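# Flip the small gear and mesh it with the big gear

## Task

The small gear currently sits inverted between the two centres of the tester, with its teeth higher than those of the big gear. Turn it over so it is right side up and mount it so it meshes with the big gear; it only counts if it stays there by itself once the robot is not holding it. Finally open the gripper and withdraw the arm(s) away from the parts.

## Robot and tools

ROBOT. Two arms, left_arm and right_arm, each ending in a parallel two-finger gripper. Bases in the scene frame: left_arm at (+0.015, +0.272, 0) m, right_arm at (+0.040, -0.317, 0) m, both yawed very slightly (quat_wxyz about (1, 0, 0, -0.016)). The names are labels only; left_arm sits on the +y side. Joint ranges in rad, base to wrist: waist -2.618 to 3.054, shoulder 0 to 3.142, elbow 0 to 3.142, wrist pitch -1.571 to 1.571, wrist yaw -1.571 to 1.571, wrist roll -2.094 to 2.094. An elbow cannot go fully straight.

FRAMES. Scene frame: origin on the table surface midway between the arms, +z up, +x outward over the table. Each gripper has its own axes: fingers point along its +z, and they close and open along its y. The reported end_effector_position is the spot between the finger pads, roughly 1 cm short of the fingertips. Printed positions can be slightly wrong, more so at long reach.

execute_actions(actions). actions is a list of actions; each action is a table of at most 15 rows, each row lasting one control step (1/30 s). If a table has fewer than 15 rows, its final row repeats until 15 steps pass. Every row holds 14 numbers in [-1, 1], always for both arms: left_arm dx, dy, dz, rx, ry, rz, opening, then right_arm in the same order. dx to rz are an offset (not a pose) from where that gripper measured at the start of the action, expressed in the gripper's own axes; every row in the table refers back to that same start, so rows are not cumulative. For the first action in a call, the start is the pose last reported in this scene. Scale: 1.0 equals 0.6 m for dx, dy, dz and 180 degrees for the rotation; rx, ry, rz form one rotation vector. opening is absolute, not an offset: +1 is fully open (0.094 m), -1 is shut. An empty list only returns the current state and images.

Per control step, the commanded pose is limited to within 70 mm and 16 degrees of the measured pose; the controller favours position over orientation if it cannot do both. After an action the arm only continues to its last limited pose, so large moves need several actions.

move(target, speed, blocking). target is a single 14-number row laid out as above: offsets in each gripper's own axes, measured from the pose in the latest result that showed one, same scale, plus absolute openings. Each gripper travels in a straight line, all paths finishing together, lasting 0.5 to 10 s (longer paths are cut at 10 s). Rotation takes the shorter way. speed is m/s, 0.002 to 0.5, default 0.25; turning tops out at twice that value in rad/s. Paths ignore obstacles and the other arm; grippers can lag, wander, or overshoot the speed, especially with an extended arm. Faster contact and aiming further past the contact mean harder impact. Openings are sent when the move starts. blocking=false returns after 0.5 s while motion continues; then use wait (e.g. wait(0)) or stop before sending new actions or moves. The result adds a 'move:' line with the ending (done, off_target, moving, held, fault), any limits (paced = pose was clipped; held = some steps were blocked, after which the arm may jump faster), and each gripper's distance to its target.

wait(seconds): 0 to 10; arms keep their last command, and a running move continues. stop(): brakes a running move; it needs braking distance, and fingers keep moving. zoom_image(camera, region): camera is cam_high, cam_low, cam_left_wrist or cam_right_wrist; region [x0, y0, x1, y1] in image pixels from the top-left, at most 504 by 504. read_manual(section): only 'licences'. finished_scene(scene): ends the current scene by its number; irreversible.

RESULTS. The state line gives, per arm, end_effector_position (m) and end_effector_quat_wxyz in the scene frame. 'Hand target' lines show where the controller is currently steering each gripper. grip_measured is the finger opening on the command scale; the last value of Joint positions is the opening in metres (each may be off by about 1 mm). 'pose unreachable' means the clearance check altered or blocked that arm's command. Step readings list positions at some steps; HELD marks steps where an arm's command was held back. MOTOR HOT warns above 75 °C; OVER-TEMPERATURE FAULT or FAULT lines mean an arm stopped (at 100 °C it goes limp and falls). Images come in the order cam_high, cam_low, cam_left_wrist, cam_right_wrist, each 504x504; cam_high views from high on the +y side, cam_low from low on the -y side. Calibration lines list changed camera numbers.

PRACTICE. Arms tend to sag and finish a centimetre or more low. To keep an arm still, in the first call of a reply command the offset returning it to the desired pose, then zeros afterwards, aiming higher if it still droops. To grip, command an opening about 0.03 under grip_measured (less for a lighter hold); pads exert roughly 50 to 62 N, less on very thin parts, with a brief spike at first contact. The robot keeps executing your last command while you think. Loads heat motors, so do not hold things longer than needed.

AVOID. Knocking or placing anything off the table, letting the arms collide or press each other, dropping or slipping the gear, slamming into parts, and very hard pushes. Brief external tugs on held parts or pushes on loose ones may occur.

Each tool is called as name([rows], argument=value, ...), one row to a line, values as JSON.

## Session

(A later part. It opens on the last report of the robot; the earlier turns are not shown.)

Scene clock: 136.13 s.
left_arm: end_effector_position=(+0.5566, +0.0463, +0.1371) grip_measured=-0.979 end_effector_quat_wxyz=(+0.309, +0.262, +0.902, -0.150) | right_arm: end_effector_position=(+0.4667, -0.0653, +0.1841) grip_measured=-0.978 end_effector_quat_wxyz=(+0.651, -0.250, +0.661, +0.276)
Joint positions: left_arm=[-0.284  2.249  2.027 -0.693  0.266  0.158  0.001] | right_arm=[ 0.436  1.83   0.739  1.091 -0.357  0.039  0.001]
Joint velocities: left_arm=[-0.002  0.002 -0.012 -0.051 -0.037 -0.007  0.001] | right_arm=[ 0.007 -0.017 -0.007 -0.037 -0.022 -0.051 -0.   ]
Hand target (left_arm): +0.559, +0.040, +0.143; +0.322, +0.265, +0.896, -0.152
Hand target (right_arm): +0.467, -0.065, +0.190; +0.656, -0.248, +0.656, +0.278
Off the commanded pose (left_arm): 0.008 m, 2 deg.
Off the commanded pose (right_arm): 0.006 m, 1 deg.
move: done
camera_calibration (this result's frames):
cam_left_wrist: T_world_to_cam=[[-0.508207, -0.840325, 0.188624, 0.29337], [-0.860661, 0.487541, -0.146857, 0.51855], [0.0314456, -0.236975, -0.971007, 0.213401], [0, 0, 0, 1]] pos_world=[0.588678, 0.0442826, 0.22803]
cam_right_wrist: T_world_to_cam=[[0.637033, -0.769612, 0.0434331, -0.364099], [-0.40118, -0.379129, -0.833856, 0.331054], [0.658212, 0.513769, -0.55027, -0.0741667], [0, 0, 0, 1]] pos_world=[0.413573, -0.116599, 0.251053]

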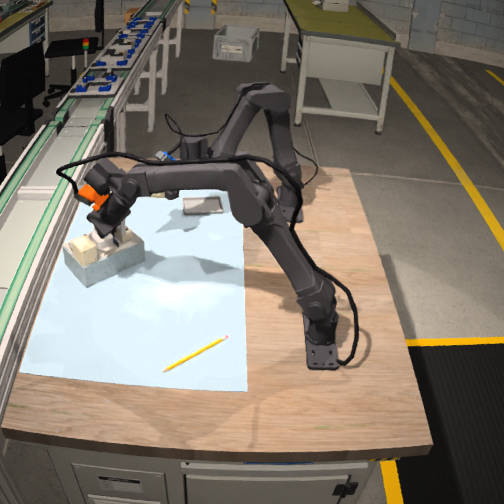

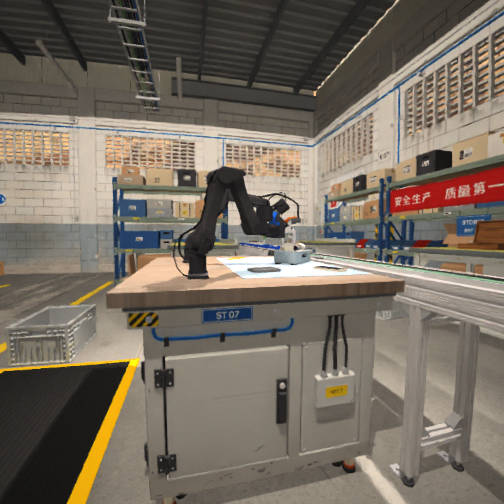

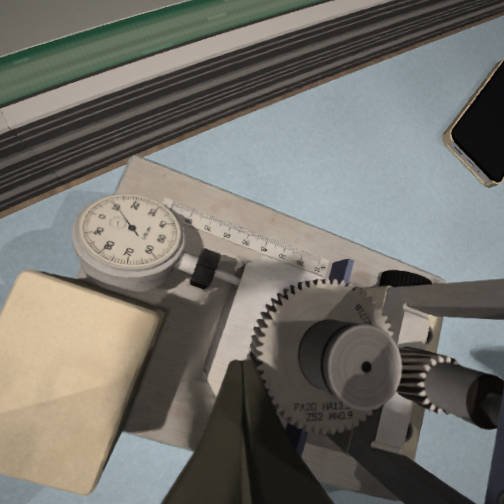

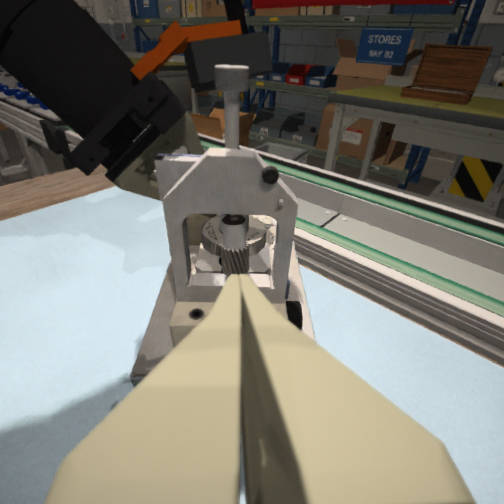

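execute_actions([
  [[-0.008,-0.02,-0.006,0,-0.008,0,-1,-0.01,0,0,0,-0.005,0,-1]],
  [[-0.008,-0.025,-0.006,0,-0.008,0,-1,-0.01,0,0,0,-0.005,0,-1]],
])

Scene clock: 137.27 s.
left_arm: end_effector_position=(+0.5491, +0.0467, +0.1190) grip_measured=-0.979 end_effector_quat_wxyz=(+0.294, +0.241, +0.914, -0.141) | right_arm: end_effector_position=(+0.4667, -0.0653, +0.1841) grip_measured=-0.978 end_effector_quat_wxyz=(+0.651, -0.250, +0.661, +0.276)
Joint positions: left_arm=[-0.299  2.237  1.956 -0.659  0.227  0.109  0.001] | right_arm=[ 0.436  1.83   0.739  1.091 -0.357  0.039  0.001]
Joint velocities: left_arm=[-0.007 -0.007  0.012 -0.11   0.037  0.081 -0.001] | right_arm=[ 0.002  0.007 -0.017  0.007  0.051  0.022 -0.001]
Hand target (left_arm): +0.545, +0.034, +0.134; +0.310, +0.252, +0.905, -0.150
Hand target (right_arm): +0.467, -0.065, +0.190; +0.656, -0.248, +0.656, +0.278
Off the commanded pose (left_arm): 0.020 m, 3 deg.
Off the commanded pose (right_arm): 0.006 m, 1 deg.
Step readings (end_effector_position; steps 1 to 15: 1st action; 16 to 30: 2nd action):
0: left_arm (+0.5568, +0.0462, +0.1372) | right_arm (+0.4667, -0.0653, +0.1841)
1: left_arm (+0.5565, +0.0458, +0.1365) | right_arm (+0.4667, -0.0653, +0.1841)
2: left_arm (+0.5556, +0.0457, +0.1352) | right_arm (+0.4667, -0.0653, +0.1841)
4: left_arm (+0.5536, +0.0456, +0.1313) | right_arm (+0.4667, -0.0653, +0.1841)
8: left_arm (+0.5516, +0.0463, +0.1265) | right_arm (+0.4667, -0.0653, +0.1841)
15: left_arm (+0.5515, +0.0463, +0.1263) | right_arm (+0.4667, -0.0653, +0.1841)
16: left_arm (+0.5513, +0.0461, +0.1255) | right_arm (+0.4667, -0.0653, +0.1841)
17: left_arm (+0.5507, +0.0463, +0.1244) | right_arm (+0.4667, -0.0653, +0.1841)
19: left_arm (+0.5492, +0.0467, +0.1212) | right_arm (+0.4667, -0.0653, +0.1841)
23: left_arm (+0.5490, +0.0467, +0.1193) | right_arm (+0.4667, -0.0653, +0.1841)
30: end_effector_position above
camera_calibration (this result's frames):
cam_left_wrist: T_world_to_cam=[[-0.462333, -0.865486, 0.192828, 0.268866], [-0.886666, 0.449173, -0.109849, 0.520942], [0.00845998, -0.221761, -0.975064, 0.208615], [0, 0, 0, 1]] pos_world=[0.584443, 0.044969, 0.208794]
cam_right_wrist: T_world_to_cam=[[0.637033, -0.769612, 0.0434331, -0.364099], [-0.40118, -0.379129, -0.833856, 0.331054], [0.658212, 0.513769, -0.55027, -0.0741667], [0, 0, 0, 1]] pos_world=[0.413573, -0.116599, 0.251053]

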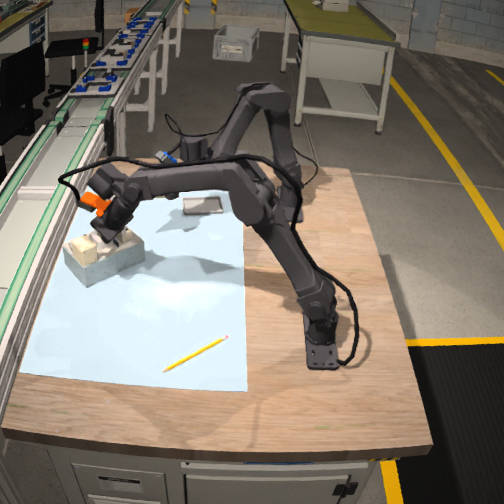

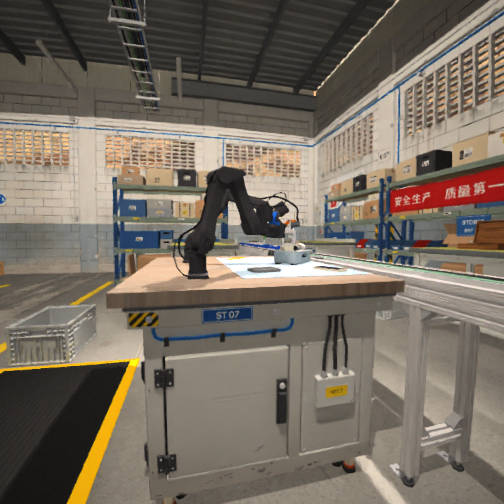

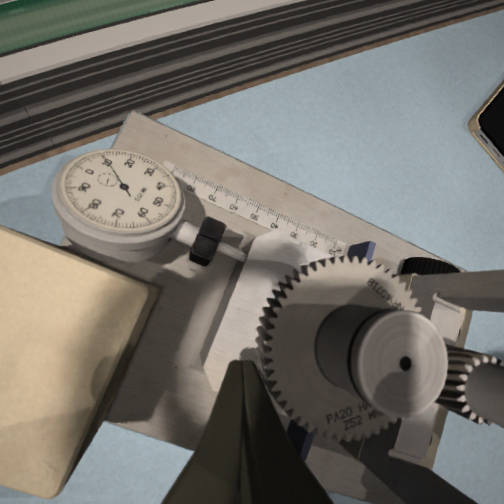

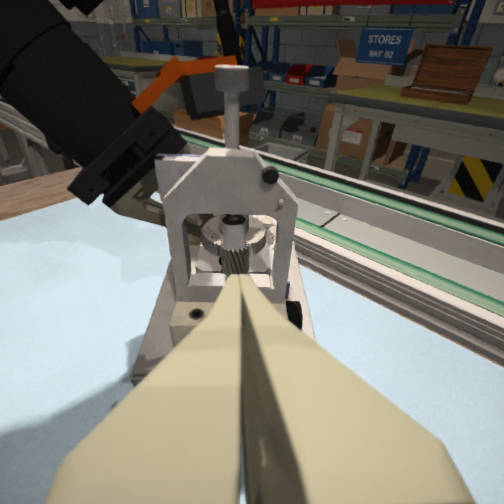

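move(target=[-0.07,0.02,-0.1,0,-0.02,0,-1,-0.01,0,0,0,-0.005,0,-1], speed=0.08)

Scene clock: 139.10 s.
left_arm: end_effector_position=(+0.5547, +0.0650, +0.1639) grip_measured=-0.979 end_effector_quat_wxyz=(+0.301, +0.234, +0.913, -0.144) | right_arm: end_effector_position=(+0.4667, -0.0653, +0.1841) grip_measured=-0.978 end_effector_quat_wxyz=(+0.651, -0.250, +0.661, +0.276)
Joint positions: left_arm=[-0.259  2.231  2.117 -0.817  0.251  0.126  0.001] | right_arm=[ 0.436  1.83   0.739  1.091 -0.357  0.039  0.001]
Joint velocities: left_arm=[-0.012 -0.007 -0.012 -0.007  0.037  0.051 -0.   ] | right_arm=[-0.012 -0.022  0.002 -0.022 -0.037 -0.022  0.001]
Hand target (left_arm): +0.557, +0.067, +0.190; +0.323, +0.236, +0.904, -0.149
Hand target (right_arm): +0.467, -0.065, +0.190; +0.656, -0.248, +0.656, +0.278
Off the commanded pose (left_arm): 0.027 m, 3 deg.
Off the commanded pose (right_arm): 0.006 m, 1 deg.
move: off_target (left_arm)
camera_calibration (this result's frames):
cam_left_wrist: T_world_to_cam=[[-0.452636, -0.868838, 0.2006, 0.27222], [-0.891476, 0.435935, -0.123415, 0.528365], [0.0197793, -0.234692, -0.971868, 0.250384], [0, 0, 0, 1]] pos_world=[0.589289, 0.0649457, 0.253941]
cam_right_wrist: T_world_to_cam=[[0.637033, -0.769612, 0.0434331, -0.364099], [-0.40118, -0.379129, -0.833856, 0.331054], [0.658212, 0.513769, -0.55027, -0.0741667], [0, 0, 0, 1]] pos_world=[0.413573, -0.116599, 0.251053]

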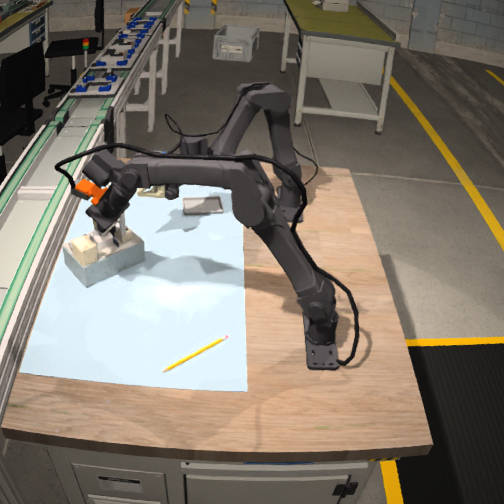

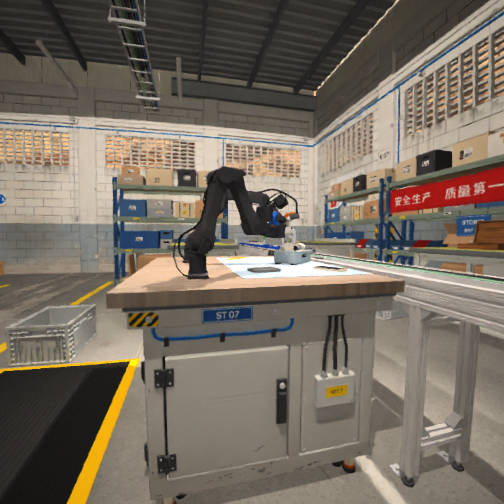

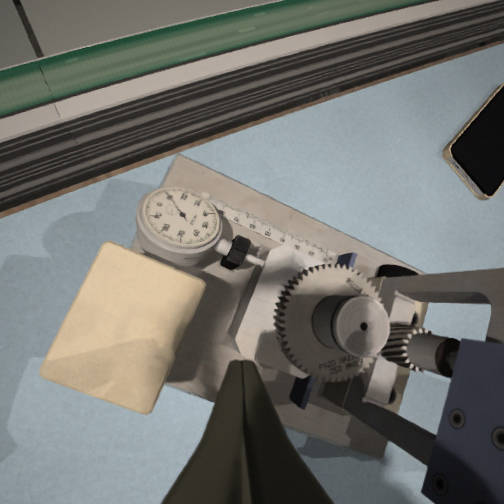

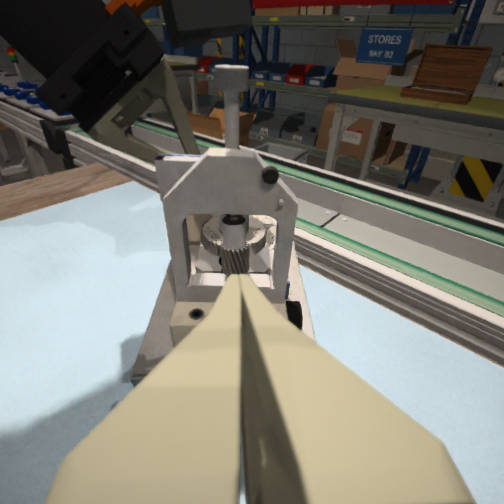

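move(target=[-0.1,-0.042,-0.171,0,-0.01,0,-1,-0.01,0,0,0,-0.005,0,-1], speed=0.15)

move(target=[-0.052,-0.146,0.021,0,-0.01,0,-1,-0.01,0,0,0,-0.005,0,-1], speed=0.15)

Scene clock: 141.00 s.
left_arm: end_effector_position=(+0.5368, +0.0704, +0.2725) grip_measured=-0.979 end_effector_quat_wxyz=(+0.318, +0.227, +0.908, -0.148) | right_arm: end_effector_position=(+0.4667, -0.0653, +0.1841) grip_measured=-0.978 end_effector_quat_wxyz=(+0.651, -0.250, +0.661, +0.276)
Joint positions: left_arm=[-0.259  2.389  2.848 -1.35   0.251  0.108  0.001] | right_arm=[ 0.436  1.83   0.739  1.091 -0.357  0.039  0.001]
Joint velocities: left_arm=[-0.002 -0.017 -0.012 -0.022 -0.007 -0.007 -0.002] | right_arm=[-0.027 -0.002 -0.002  0.037 -0.007  0.022 -0.   ]
Hand target (left_arm): +0.534, +0.068, +0.283; +0.328, +0.228, +0.904, -0.150
Hand target (right_arm): +0.467, -0.065, +0.190; +0.656, -0.248, +0.656, +0.278
Off the commanded pose (left_arm): 0.013 m, 1 deg.
Off the commanded pose (right_arm): 0.006 m, 1 deg.
elbow stopped short (left arm): the move would have taken joint 3 (elbow) straighter than the controller allows; a more bent joint 3 avoids this.
move: off_target (left_arm)
camera_calibration (this result's frames):
cam_left_wrist: T_world_to_cam=[[-0.447054, -0.870854, 0.204345, 0.243126], [-0.892903, 0.420774, -0.160231, 0.535344], [0.0535548, -0.254093, -0.965696, 0.339118], [0, 0, 0, 1]] pos_world=[0.568539, 0.0726353, 0.363582]
cam_right_wrist: T_world_to_cam=[[0.637033, -0.769612, 0.0434331, -0.364099], [-0.40118, -0.379129, -0.833856, 0.331054], [0.658212, 0.513769, -0.55027, -0.0741667], [0, 0, 0, 1]] pos_world=[0.413573, -0.116599, 0.251053]

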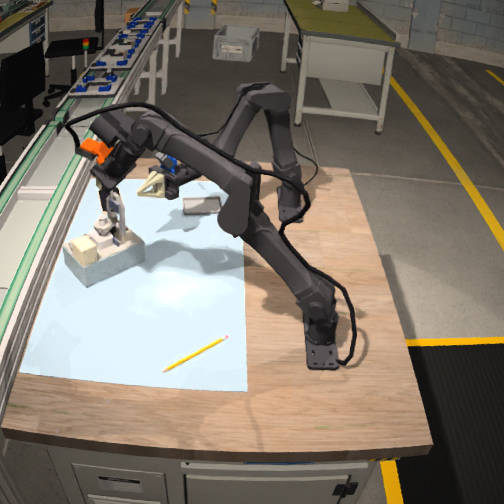

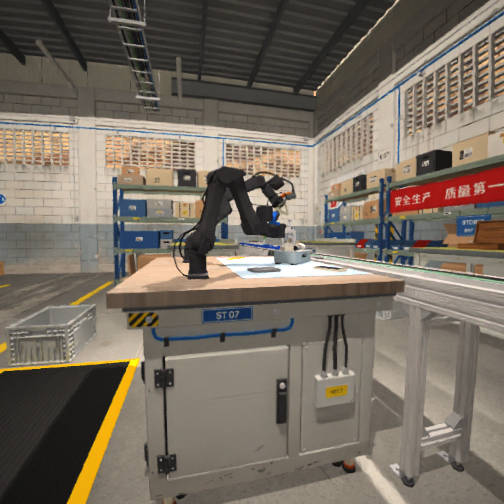

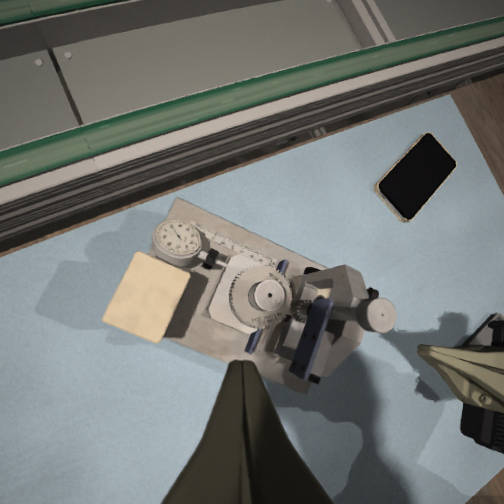

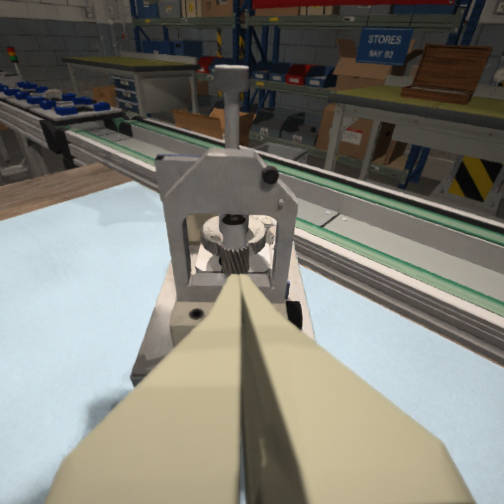

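Scene clock: 142.17 s.
left_arm: end_effector_position=(+0.5142, -0.0168, +0.2835) grip_measured=-0.979 end_effector_quat_wxyz=(+0.344, +0.222, +0.899, -0.157) | right_arm: end_effector_position=(+0.4667, -0.0653, +0.1841) grip_measured=-0.978 end_effector_quat_wxyz=(+0.651, -0.250, +0.661, +0.276)
Joint positions: left_arm=[-0.454  2.389  2.848 -1.264  0.129 -0.054  0.001] | right_arm=[ 0.436  1.83   0.739  1.091 -0.357  0.039  0.001]
Joint velocities: left_arm=[ 0.012  0.007  0.002 -0.007 -0.007  0.007 -0.003] | right_arm=[-0.017 -0.007 -0.017 -0.007 -0.037  0.007  0.   ]
Hand target (left_arm): +0.520, -0.019, +0.296; +0.367, +0.218, +0.890, -0.160
Hand target (right_arm): +0.467, -0.065, +0.190; +0.656, -0.248, +0.656, +0.278
Off the commanded pose (left_arm): 0.013 m, 2 deg.
Off the commanded pose (right_arm): 0.006 m, 1 deg.
elbow stopped short (left arm): the move would have taken joint 3 (elbow) straighter than the controller allows; a more bent joint 3 avoids this.
move: off_target (left_arm)
camera_calibration (this result's frames):
cam_left_wrist: T_world_to_cam=[[-0.452719, -0.865906, 0.212727, 0.155479], [-0.886105, 0.410337, -0.215503, 0.565574], [0.0993155, -0.286061, -0.953051, 0.301176], [0, 0, 0, 1]] pos_world=[0.541635, -0.0112903, 0.375844]
cam_right_wrist: T_world_to_cam=[[0.637033, -0.769612, 0.0434331, -0.364099], [-0.40118, -0.379129, -0.833856, 0.331054], [0.658212, 0.513769, -0.55027, -0.0741667], [0, 0, 0, 1]] pos_world=[0.413573, -0.116599, 0.251053]

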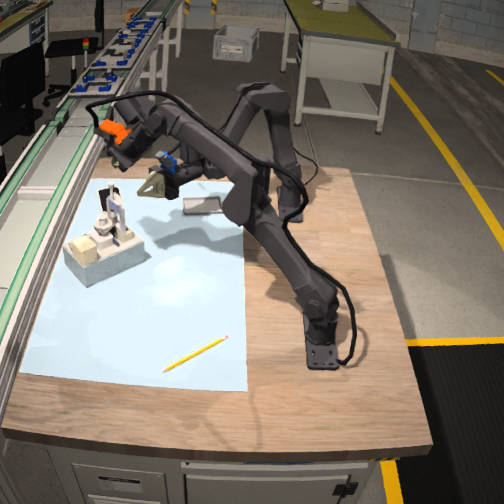

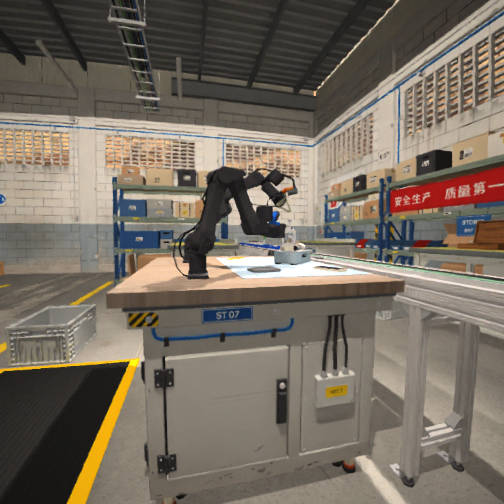

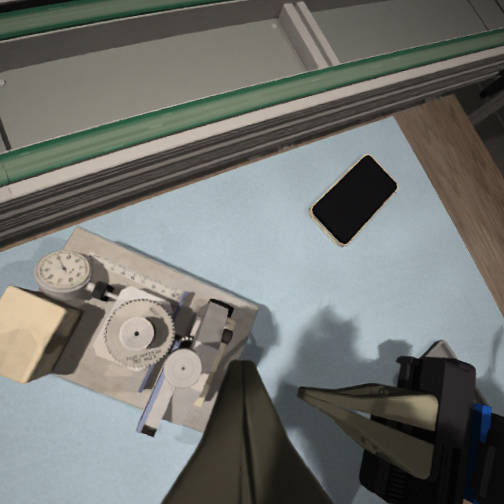

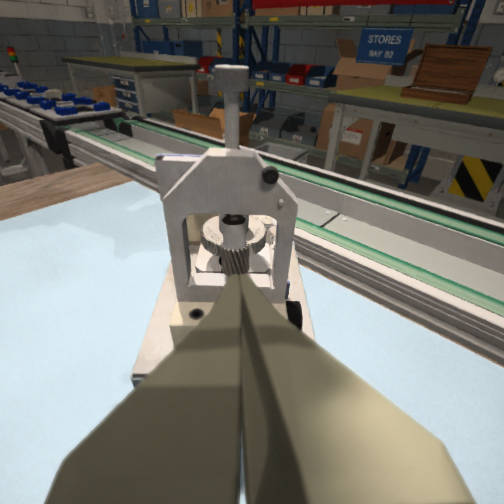

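zoom_image(camera="cam_left_wrist", region=[90,270,240,420])

zoom_image(camera="cam_high", region=[50,170,160,290])

Region (90, 270, 240, 420) of cam_left_wrist's 504x504 image, scaled by 3.360, with more detail than that image has.

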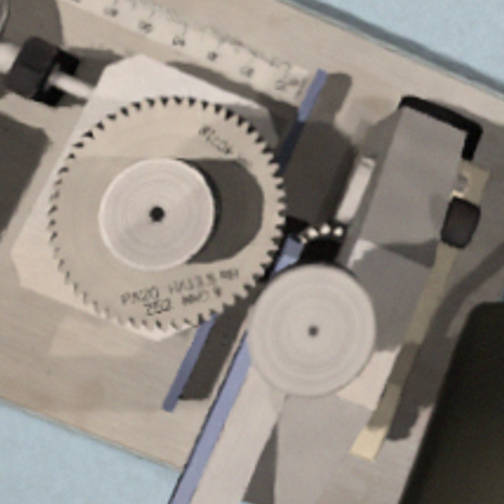

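Region (50, 170, 160, 290) of cam_high's 504x504 image, scaled by 4.200, with more detail than that image has; it fills the left 462 columns of this view, and the rest is white.

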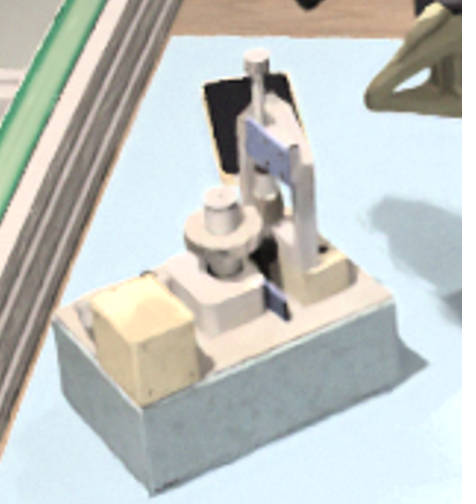

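move(target=[0.06,0.0925,-0.028,0.022,0.004,0.1,-0.7,-0.01,0,0,0,-0.005,0,-1], speed=0.15)

Scene clock: 145.10 s.
left_arm: end_effector_position=(+0.5091, +0.0470, +0.2447) grip_measured=-0.703 end_effector_quat_wxyz=(+0.326, +0.371, +0.860, -0.128) | right_arm: end_effector_position=(+0.4667, -0.0653, +0.1841) grip_measured=-0.978 end_effector_quat_wxyz=(+0.651, -0.250, +0.661, +0.276)
Joint positions: left_arm=[-0.304  2.116  2.241 -1.03   0.287  0.378  0.014] | right_arm=[ 0.436  1.83   0.739  1.091 -0.357  0.039  0.001]
Joint velocities: left_arm=[-0.022 -0.007 -0.007 -0.022  0.066 -0.051 -0.   ] | right_arm=[-0.007 -0.002  0.002 -0.022  0.037  0.11   0.001]
Hand target (left_arm): +0.509, +0.048, +0.262; +0.349, +0.373, +0.849, -0.131
Hand target (right_arm): +0.467, -0.065, +0.190; +0.656, -0.248, +0.656, +0.278
Off the commanded pose (left_arm): 0.019 m, 3 deg.
Off the commanded pose (right_arm): 0.006 m, 1 deg.
move: off_target (left_arm)
camera_calibration (this result's frames):
cam_left_wrist: T_world_to_cam=[[-0.678516, -0.732097, 0.0604171, 0.362562], [-0.728905, 0.660779, -0.179074, 0.425844], [0.0911775, -0.165543, -0.981979, 0.288517], [0, 0, 0, 1]] pos_world=[0.530098, 0.0318034, 0.33767]
cam_right_wrist: T_world_to_cam=[[0.637033, -0.769612, 0.0434331, -0.364099], [-0.40118, -0.379129, -0.833856, 0.331054], [0.658212, 0.513769, -0.55027, -0.0741667], [0, 0, 0, 1]] pos_world=[0.413573, -0.116599, 0.251053]

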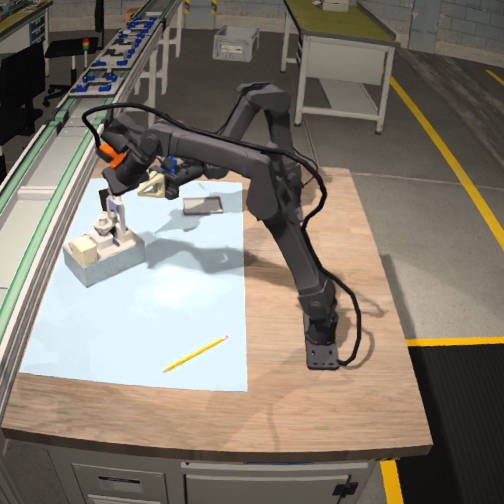

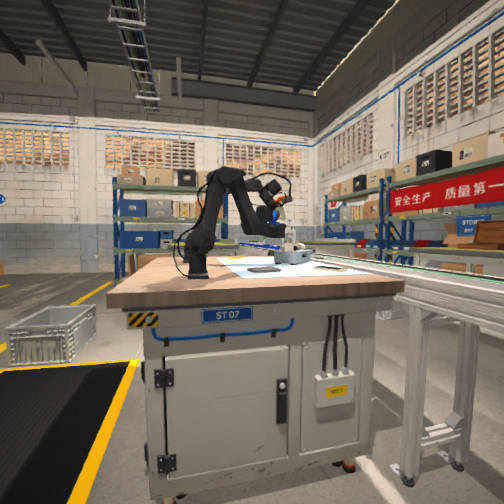

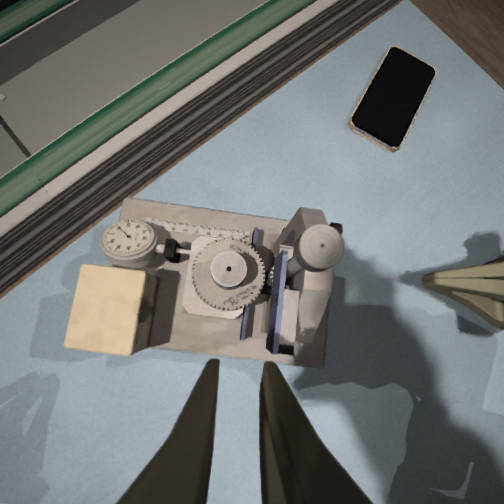

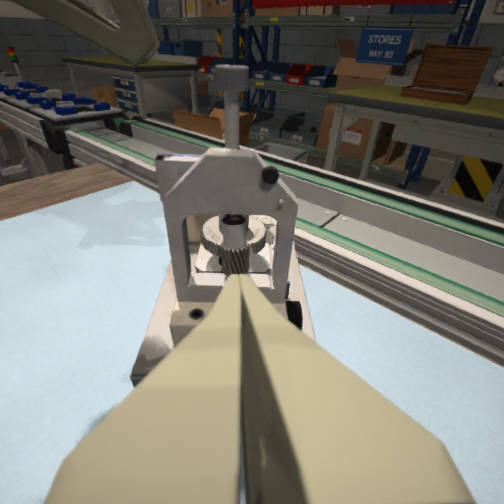

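move(target=[0.152,-0.01,0.1,0,-0.2,0,-0.7,-0.01,0,0,0,-0.005,0,-1], speed=0.15)

Scene clock: 148.70 s.
left_arm: end_effector_position=(+0.4868, +0.0597, +0.1353) grip_measured=-0.703 end_effector_quat_wxyz=(+0.570, +0.309, +0.725, -0.233) | right_arm: end_effector_position=(+0.4667, -0.0653, +0.1841) grip_measured=-0.978 end_effector_quat_wxyz=(+0.651, -0.250, +0.661, +0.276)
Joint positions: left_arm=[-0.221  1.91   0.931  0.698  0.519  0.157  0.014] | right_arm=[ 0.436  1.83   0.739  1.091 -0.357  0.039  0.001]
Joint velocities: left_arm=[-0.007 -0.002 -0.007  0.037  0.007  0.037  0.   ] | right_arm=[-0.017 -0.027 -0.012 -0.007  0.037  0.037 -0.001]
Hand target (left_arm): +0.489, +0.062, +0.139; +0.578, +0.307, +0.719, -0.235
Hand target (right_arm): +0.467, -0.065, +0.190; +0.656, -0.248, +0.656, +0.278
Off the commanded pose (left_arm): 0.007 m, 1 deg.
Off the commanded pose (right_arm): 0.006 m, 1 deg.
move: done
camera_calibration (this result's frames):
cam_left_wrist: T_world_to_cam=[[-0.709479, -0.699417, 0.0863467, 0.372978], [-0.536296, 0.456355, -0.710019, 0.371845], [0.457194, -0.550051, -0.698869, -0.00835476], [0, 0, 0, 1]] pos_world=[0.467858, 0.086578, 0.225972]
cam_right_wrist: T_world_to_cam=[[0.637033, -0.769612, 0.0434331, -0.364099], [-0.40118, -0.379129, -0.833856, 0.331054], [0.658212, 0.513769, -0.55027, -0.0741667], [0, 0, 0, 1]] pos_world=[0.413573, -0.116599, 0.251053]

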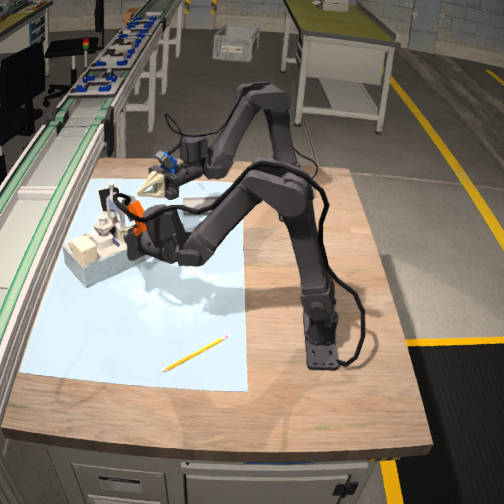

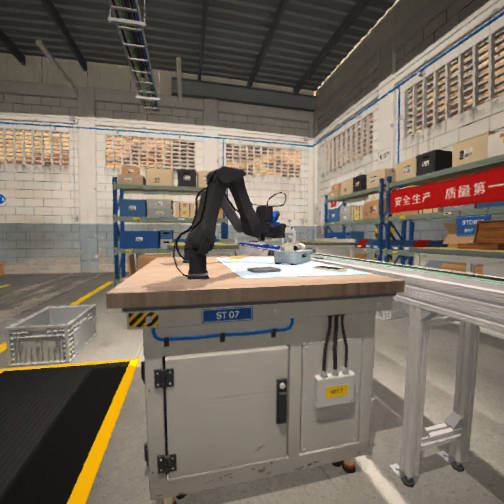

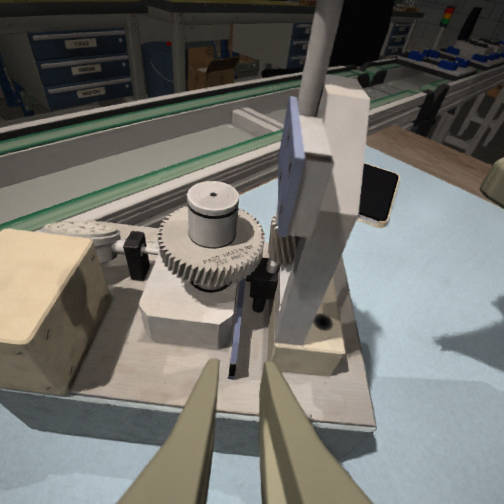

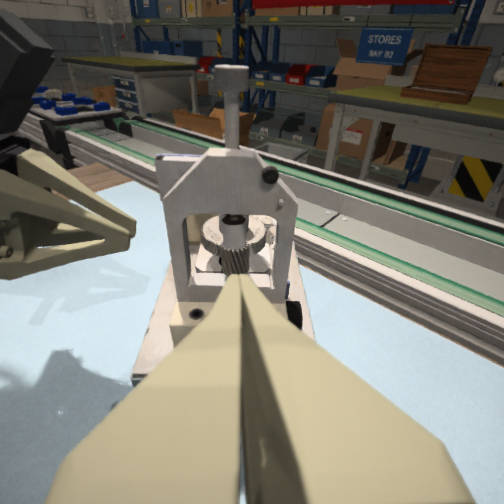

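zoom_image(camera="cam_left_wrist", region=[150,200,350,400])

Region (150, 200, 350, 400) of cam_left_wrist's 504x504 image, scaled by 2.520, with more detail than that image has.

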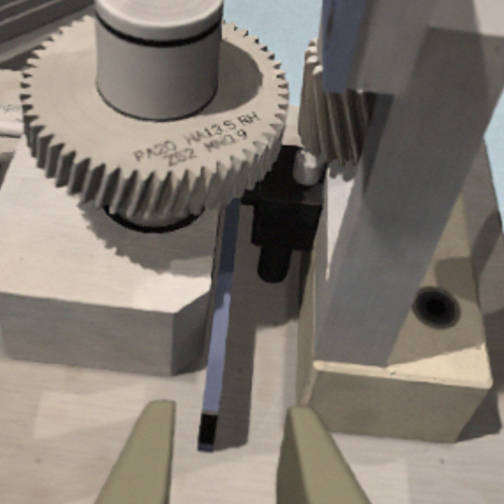

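move(target=[0.005,0.004,0.06,0,-0.005,0,-1,-0.01,0,0,0,-0.005,0,-1], speed=0.06)

Scene clock: 150.27 s.
left_arm: end_effector_position=(+0.5048, +0.0433, +0.1083) grip_measured=-0.978 end_effector_quat_wxyz=(+0.557, +0.305, +0.736, -0.236) | right_arm: end_effector_position=(+0.4667, -0.0653, +0.1841) grip_measured=-0.978 end_effector_quat_wxyz=(+0.651, -0.250, +0.661, +0.276)
Joint positions: left_arm=[-0.251  2.035  1.017  0.708  0.488  0.141  0.001] | right_arm=[ 0.436  1.83   0.739  1.091 -0.357  0.039  0.001]
Joint velocities: left_arm=[-0.002 -0.002 -0.012  0.051 -0.081 -0.022 -0.002] | right_arm=[ 0.002 -0.012 -0.017  0.007 -0.051 -0.051  0.001]
Hand target (left_arm): +0.512, +0.037, +0.124; +0.576, +0.307, +0.720, -0.235
Hand target (right_arm): +0.467, -0.065, +0.190; +0.656, -0.248, +0.656, +0.278
Off the commanded pose (left_arm): 0.018 m, 3 deg.
Off the commanded pose (right_arm): 0.006 m, 1 deg.
move: off_target (left_arm)
camera_calibration (this result's frames):
cam_left_wrist: T_world_to_cam=[[-0.70361, -0.702378, 0.107697, 0.371434], [-0.562955, 0.458505, -0.687644, 0.380765], [0.433606, -0.544462, -0.718016, -0.0307665], [0, 0, 0, 1]] pos_world=[0.489039, 0.0695531, 0.199738]
cam_right_wrist: T_world_to_cam=[[0.637033, -0.769612, 0.0434331, -0.364099], [-0.40118, -0.379129, -0.833856, 0.331054], [0.658212, 0.513769, -0.55027, -0.0741667], [0, 0, 0, 1]] pos_world=[0.413573, -0.116599, 0.251053]

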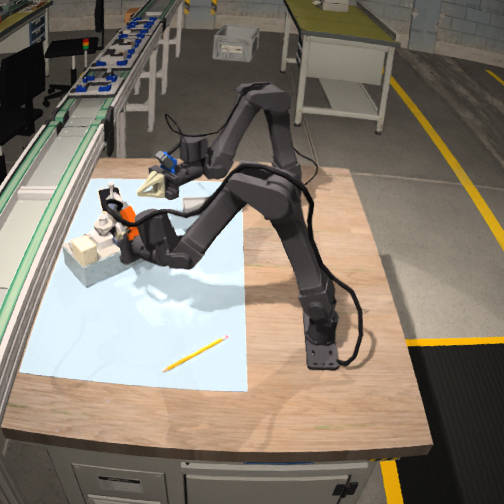

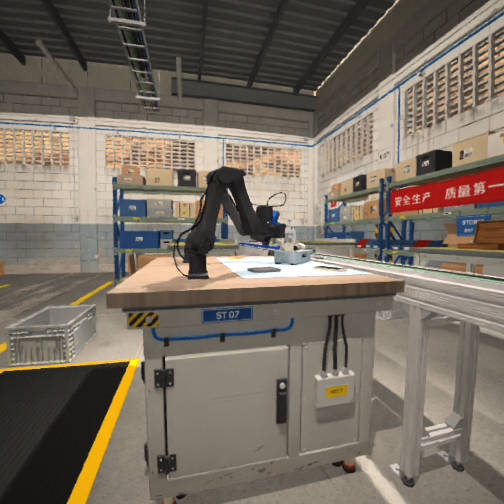

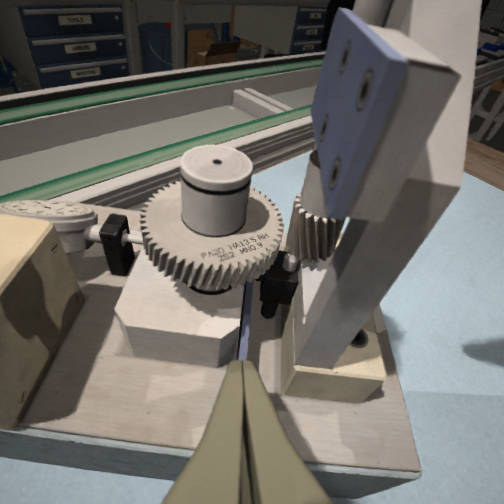

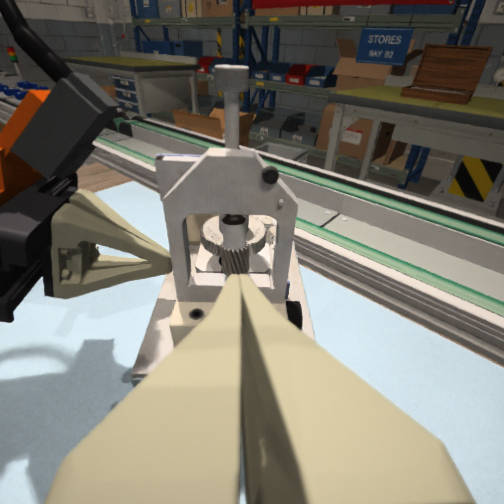

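execute_actions([
  [[-0.02,0,0.022,0,-0.008,0,-1,-0.01,0,0,0,-0.005,0,-1]],
  [[0.008,0,0.005,0,0.008,0,-1,-0.01,0,0,0,-0.005,0,-1]],
  [[0.012,0,0.005,0,0.01,0,-1,-0.01,0,0,0,-0.005,0,-1]],
])

Scene clock: 152.00 s.
left_arm: end_effector_position=(+0.5090, +0.0389, +0.1008) grip_measured=-0.978 end_effector_quat_wxyz=(+0.548, +0.304, +0.743, -0.234) | right_arm: end_effector_position=(+0.4667, -0.0653, +0.1841) grip_measured=-0.978 end_effector_quat_wxyz=(+0.651, -0.250, +0.661, +0.276)
Joint positions: left_arm=[-0.26   2.061  1.046  0.684  0.476  0.141  0.001] | right_arm=[ 0.436  1.83   0.739  1.091 -0.357  0.039  0.001]
Joint velocities: left_arm=[ 0.007 -0.017  0.002 -0.022 -0.037  0.007 -0.   ] | right_arm=[ 0.002 -0.012 -0.017  0.051  0.066 -0.037  0.   ]
Hand target (left_arm): +0.509, +0.038, +0.094; +0.537, +0.305, +0.752, -0.232
Hand target (right_arm): +0.467, -0.065, +0.190; +0.656, -0.248, +0.656, +0.278
Off the commanded pose (left_arm): 0.007 m, 2 deg.
Off the commanded pose (right_arm): 0.006 m, 1 deg.
Step readings (end_effector_position; steps 1 to 15: 1st action; 16 to 30: 2nd action; 31 to 45: 3rd action):
0: left_arm (+0.5049, +0.0434, +0.1083) | right_arm (+0.4667, -0.0653, +0.1841)
1: left_arm (+0.5057, +0.0428, +0.1085) | right_arm (+0.4667, -0.0653, +0.1841)
2: left_arm (+0.5074, +0.0417, +0.1084) | right_arm (+0.4667, -0.0653, +0.1841)
4: left_arm (+0.5100, +0.0396, +0.1081) | right_arm (+0.4667, -0.0653, +0.1841)
8: left_arm (+0.5102, +0.0379, +0.1065) | right_arm (+0.4667, -0.0653, +0.1841)
15: left_arm (+0.5104, +0.0381, +0.1062) | right_arm (+0.4667, -0.0653, +0.1841)
16: left_arm (+0.5103, +0.0382, +0.1056) | right_arm (+0.4667, -0.0653, +0.1841)
17: left_arm (+0.5101, +0.0383, +0.1048) | right_arm (+0.4667, -0.0653, +0.1841)
19: left_arm (+0.5095, +0.0386, +0.1029) | right_arm (+0.4667, -0.0653, +0.1841)
23: left_arm (+0.5091, +0.0388, +0.1013) | right_arm (+0.4667, -0.0653, +0.1841)
30: left_arm (+0.5091, +0.0388, +0.1013) | right_arm (+0.4667, -0.0653, +0.1841)
31: left_arm (+0.5090, +0.0389, +0.1009) | right_arm (+0.4667, -0.0653, +0.1841)
32: left_arm (+0.5090, +0.0389, +0.1008) | right_arm (+0.4667, -0.0653, +0.1841)
34: left_arm (+0.5090, +0.0389, +0.1008) | right_arm (+0.4667, -0.0653, +0.1841)
38: left_arm (+0.5090, +0.0389, +0.1008) | right_arm (+0.4667, -0.0653, +0.1841)
45: end_effector_position above
camera_calibration (this result's frames):
cam_left_wrist: T_world_to_cam=[[-0.699638, -0.705216, 0.114786, 0.369467], [-0.577481, 0.463524, -0.672057, 0.385562], [0.42074, -0.536484, -0.731549, -0.0327086], [0, 0, 0, 1]] pos_world=[0.49491, 0.064289, 0.192782]
cam_right_wrist: T_world_to_cam=[[0.637033, -0.769612, 0.0434331, -0.364099], [-0.40118, -0.379129, -0.833856, 0.331054], [0.658212, 0.513769, -0.55027, -0.0741667], [0, 0, 0, 1]] pos_world=[0.413573, -0.116599, 0.251053]

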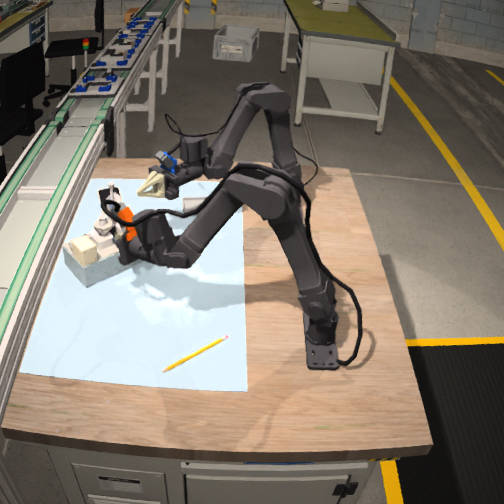

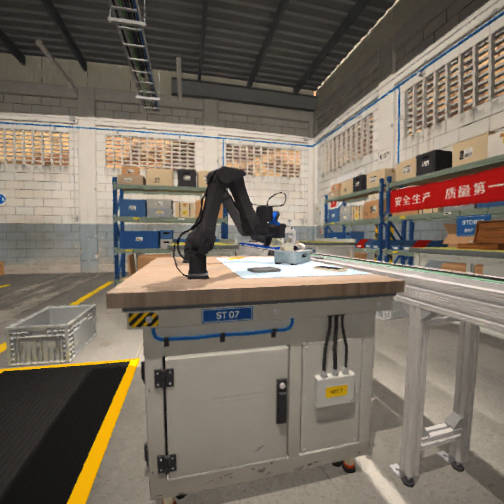

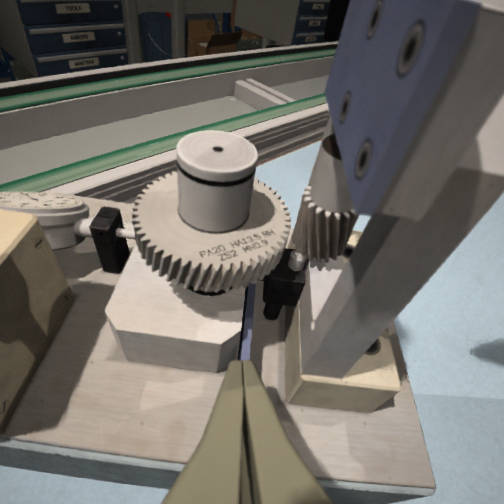

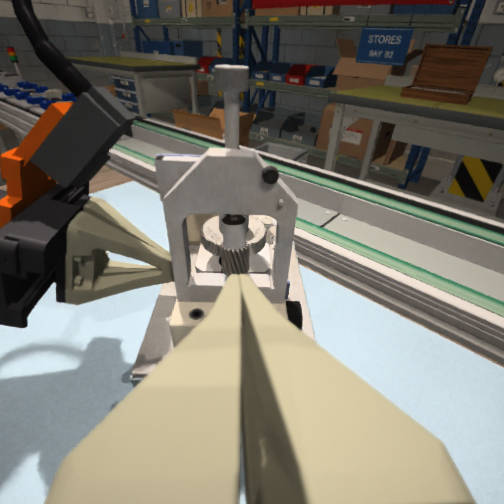

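zoom_image(camera="cam_left_wrist", region=[210,200,370,360])

Region (210, 200, 370, 360) of cam_left_wrist's 504x504 image, scaled by 3.150, with more detail than that image has.

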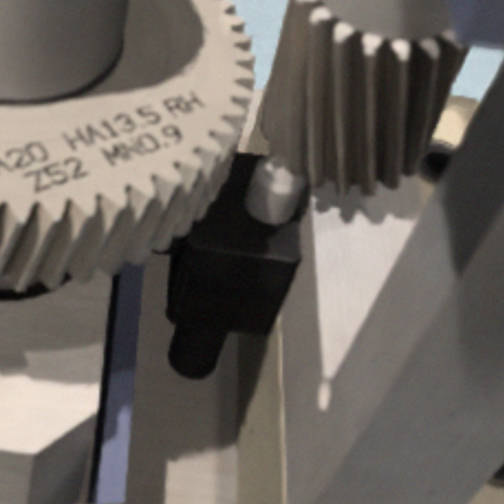

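move(target=[-0.012,0,0,0,-0.008,0,-1,-0.17,0,0.08,0,-0.01,0,-1], speed=0.15)

move(target=[-0.008,0,0,0,-0.004,0,-1,-0.025,0.006,0.085,0,-0.01,0,-1], speed=0.08)

Scene clock: 154.13 s.
left_arm: end_effector_position=(+0.5092, +0.0389, +0.1014) grip_measured=-0.978 end_effector_quat_wxyz=(+0.548, +0.301, +0.743, -0.237) | right_arm: end_effector_position=(+0.5058, -0.0389, +0.2636) grip_measured=-0.978 end_effector_quat_wxyz=(+0.649, -0.248, +0.665, +0.275)
Joint positions: left_arm=[-0.26   2.061  1.046  0.686  0.476  0.132  0.001] | right_arm=[ 0.462  1.778  1.078  0.692 -0.327  0.042  0.001]
Joint velocities: left_arm=[-0.012 -0.002 -0.007  0.037  0.051  0.007  0.001] | right_arm=[-0.002  0.002  0.007  0.007 -0.037  0.007 -0.001]
Hand target (left_arm): +0.510, +0.038, +0.108; +0.558, +0.301, +0.736, -0.238
Hand target (right_arm): +0.503, -0.035, +0.286; +0.661, -0.246, +0.651, +0.281
Off the commanded pose (left_arm): 0.007 m, 1 deg.
Off the commanded pose (right_arm): 0.023 m, 2 deg.
move: off_target (right_arm)
camera_calibration (this result's frames):
cam_left_wrist: T_world_to_cam=[[-0.697451, -0.706191, 0.121888, 0.367697], [-0.580948, 0.457573, -0.673147, 0.388194], [0.419597, -0.540298, -0.729395, -0.031885], [0, 0, 0, 1]] pos_world=[0.49535, 0.0648101, 0.193237]
cam_right_wrist: T_world_to_cam=[[0.63414, -0.77227, 0.0382721, -0.369409], [-0.409926, -0.37775, -0.83022, 0.426638], [0.655612, 0.510787, -0.55612, -0.0670676], [0, 0, 0, 1]] pos_world=[0.453117, -0.0898637, 0.331044]

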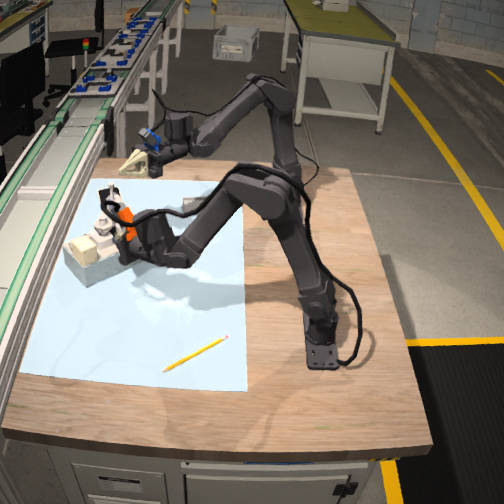

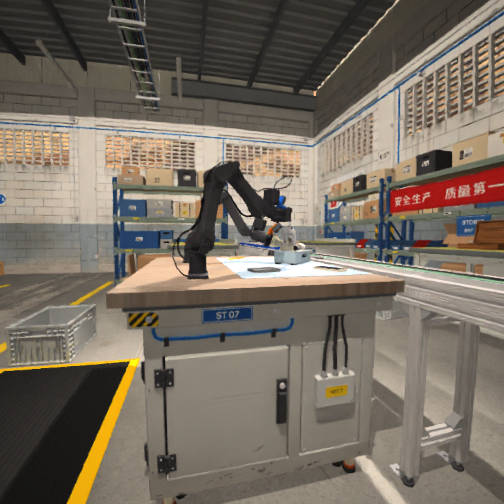

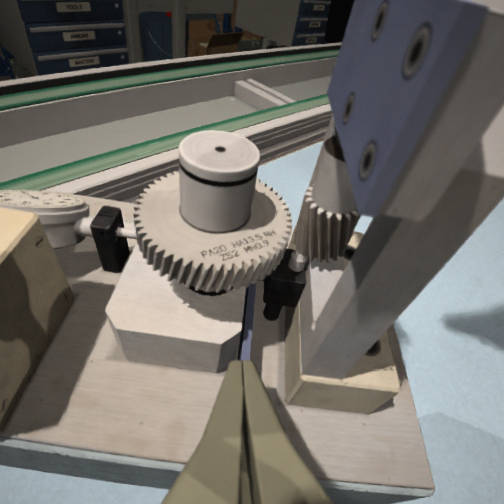

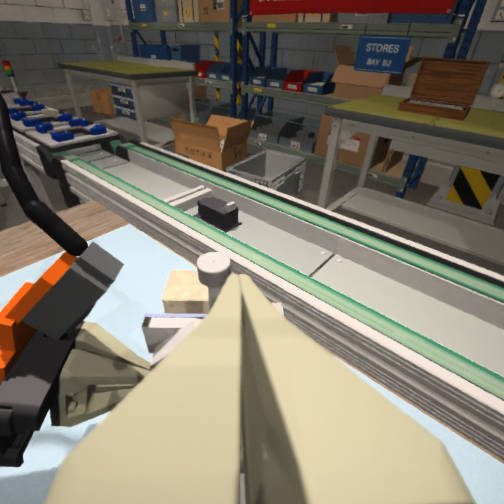

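Scene clock: 155.20 s.
left_arm: end_effector_position=(+0.5092, +0.0389, +0.1014) grip_measured=-0.978 end_effector_quat_wxyz=(+0.548, +0.300, +0.744, -0.237) | right_arm: end_effector_position=(+0.5391, -0.0077, +0.2654) grip_measured=-0.978 end_effector_quat_wxyz=(+0.653, -0.246, +0.662, +0.275)
Joint positions: left_arm=[-0.26   2.061  1.046  0.686  0.476  0.13   0.001] | right_arm=[ 0.498  1.929  1.276  0.657 -0.287  0.044  0.001]
Joint velocities: left_arm=[-0.002  0.002 -0.007  0.007 -0.022  0.007 -0.001] | right_arm=[ 0.002 -0.012  0.002 -0.066 -0.022 -0.037 -0.001]
Hand target (left_arm): +0.510, +0.038, +0.106; +0.553, +0.299, +0.740, -0.238
Hand target (right_arm): +0.540, -0.002, +0.278; +0.659, -0.243, +0.655, +0.280
Off the commanded pose (left_arm): 0.005 m, 1 deg.
Off the commanded pose (right_arm): 0.015 m, 1 deg.
move: off_target (right_arm)
camera_calibration (this result's frames):
cam_left_wrist: T_world_to_cam=[[-0.696796, -0.706459, 0.124064, 0.367154], [-0.582298, 0.456155, -0.672943, 0.388916], [0.418814, -0.541146, -0.729216, -0.0314713], [0, 0, 0, 1]] pos_world=[0.495476, 0.0649426, 0.193218]
cam_right_wrist: T_world_to_cam=[[0.631149, -0.774665, 0.0393155, -0.365181], [-0.404048, -0.371614, -0.835852, 0.451862], [0.662115, 0.511662, -0.547545, -0.109539], [0, 0, 0, 1]] pos_world=[0.485585, -0.0589277, 0.33207]

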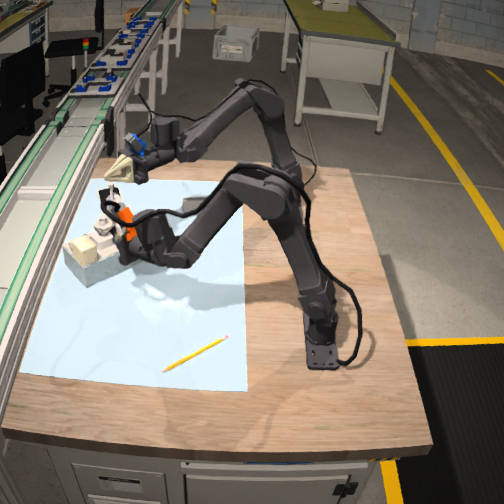

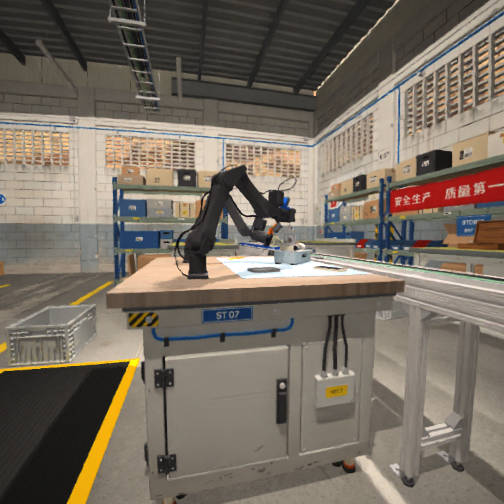

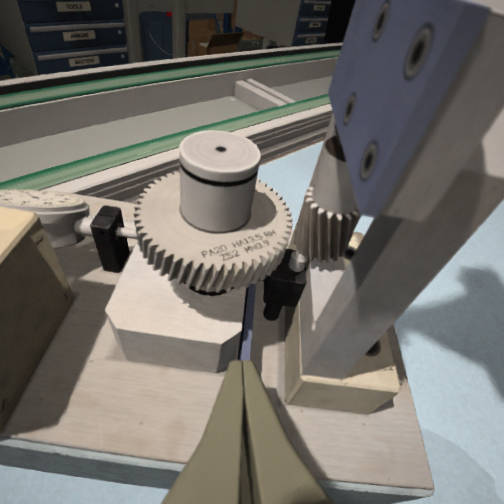

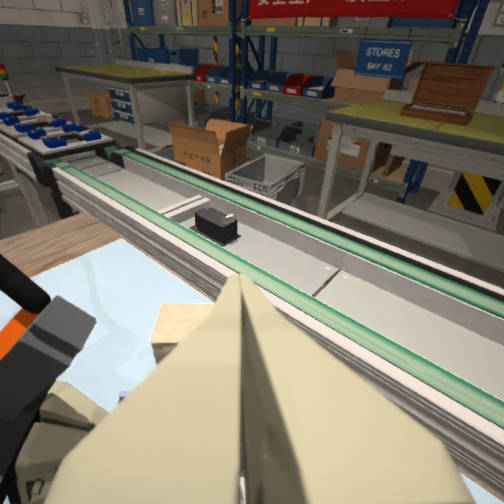

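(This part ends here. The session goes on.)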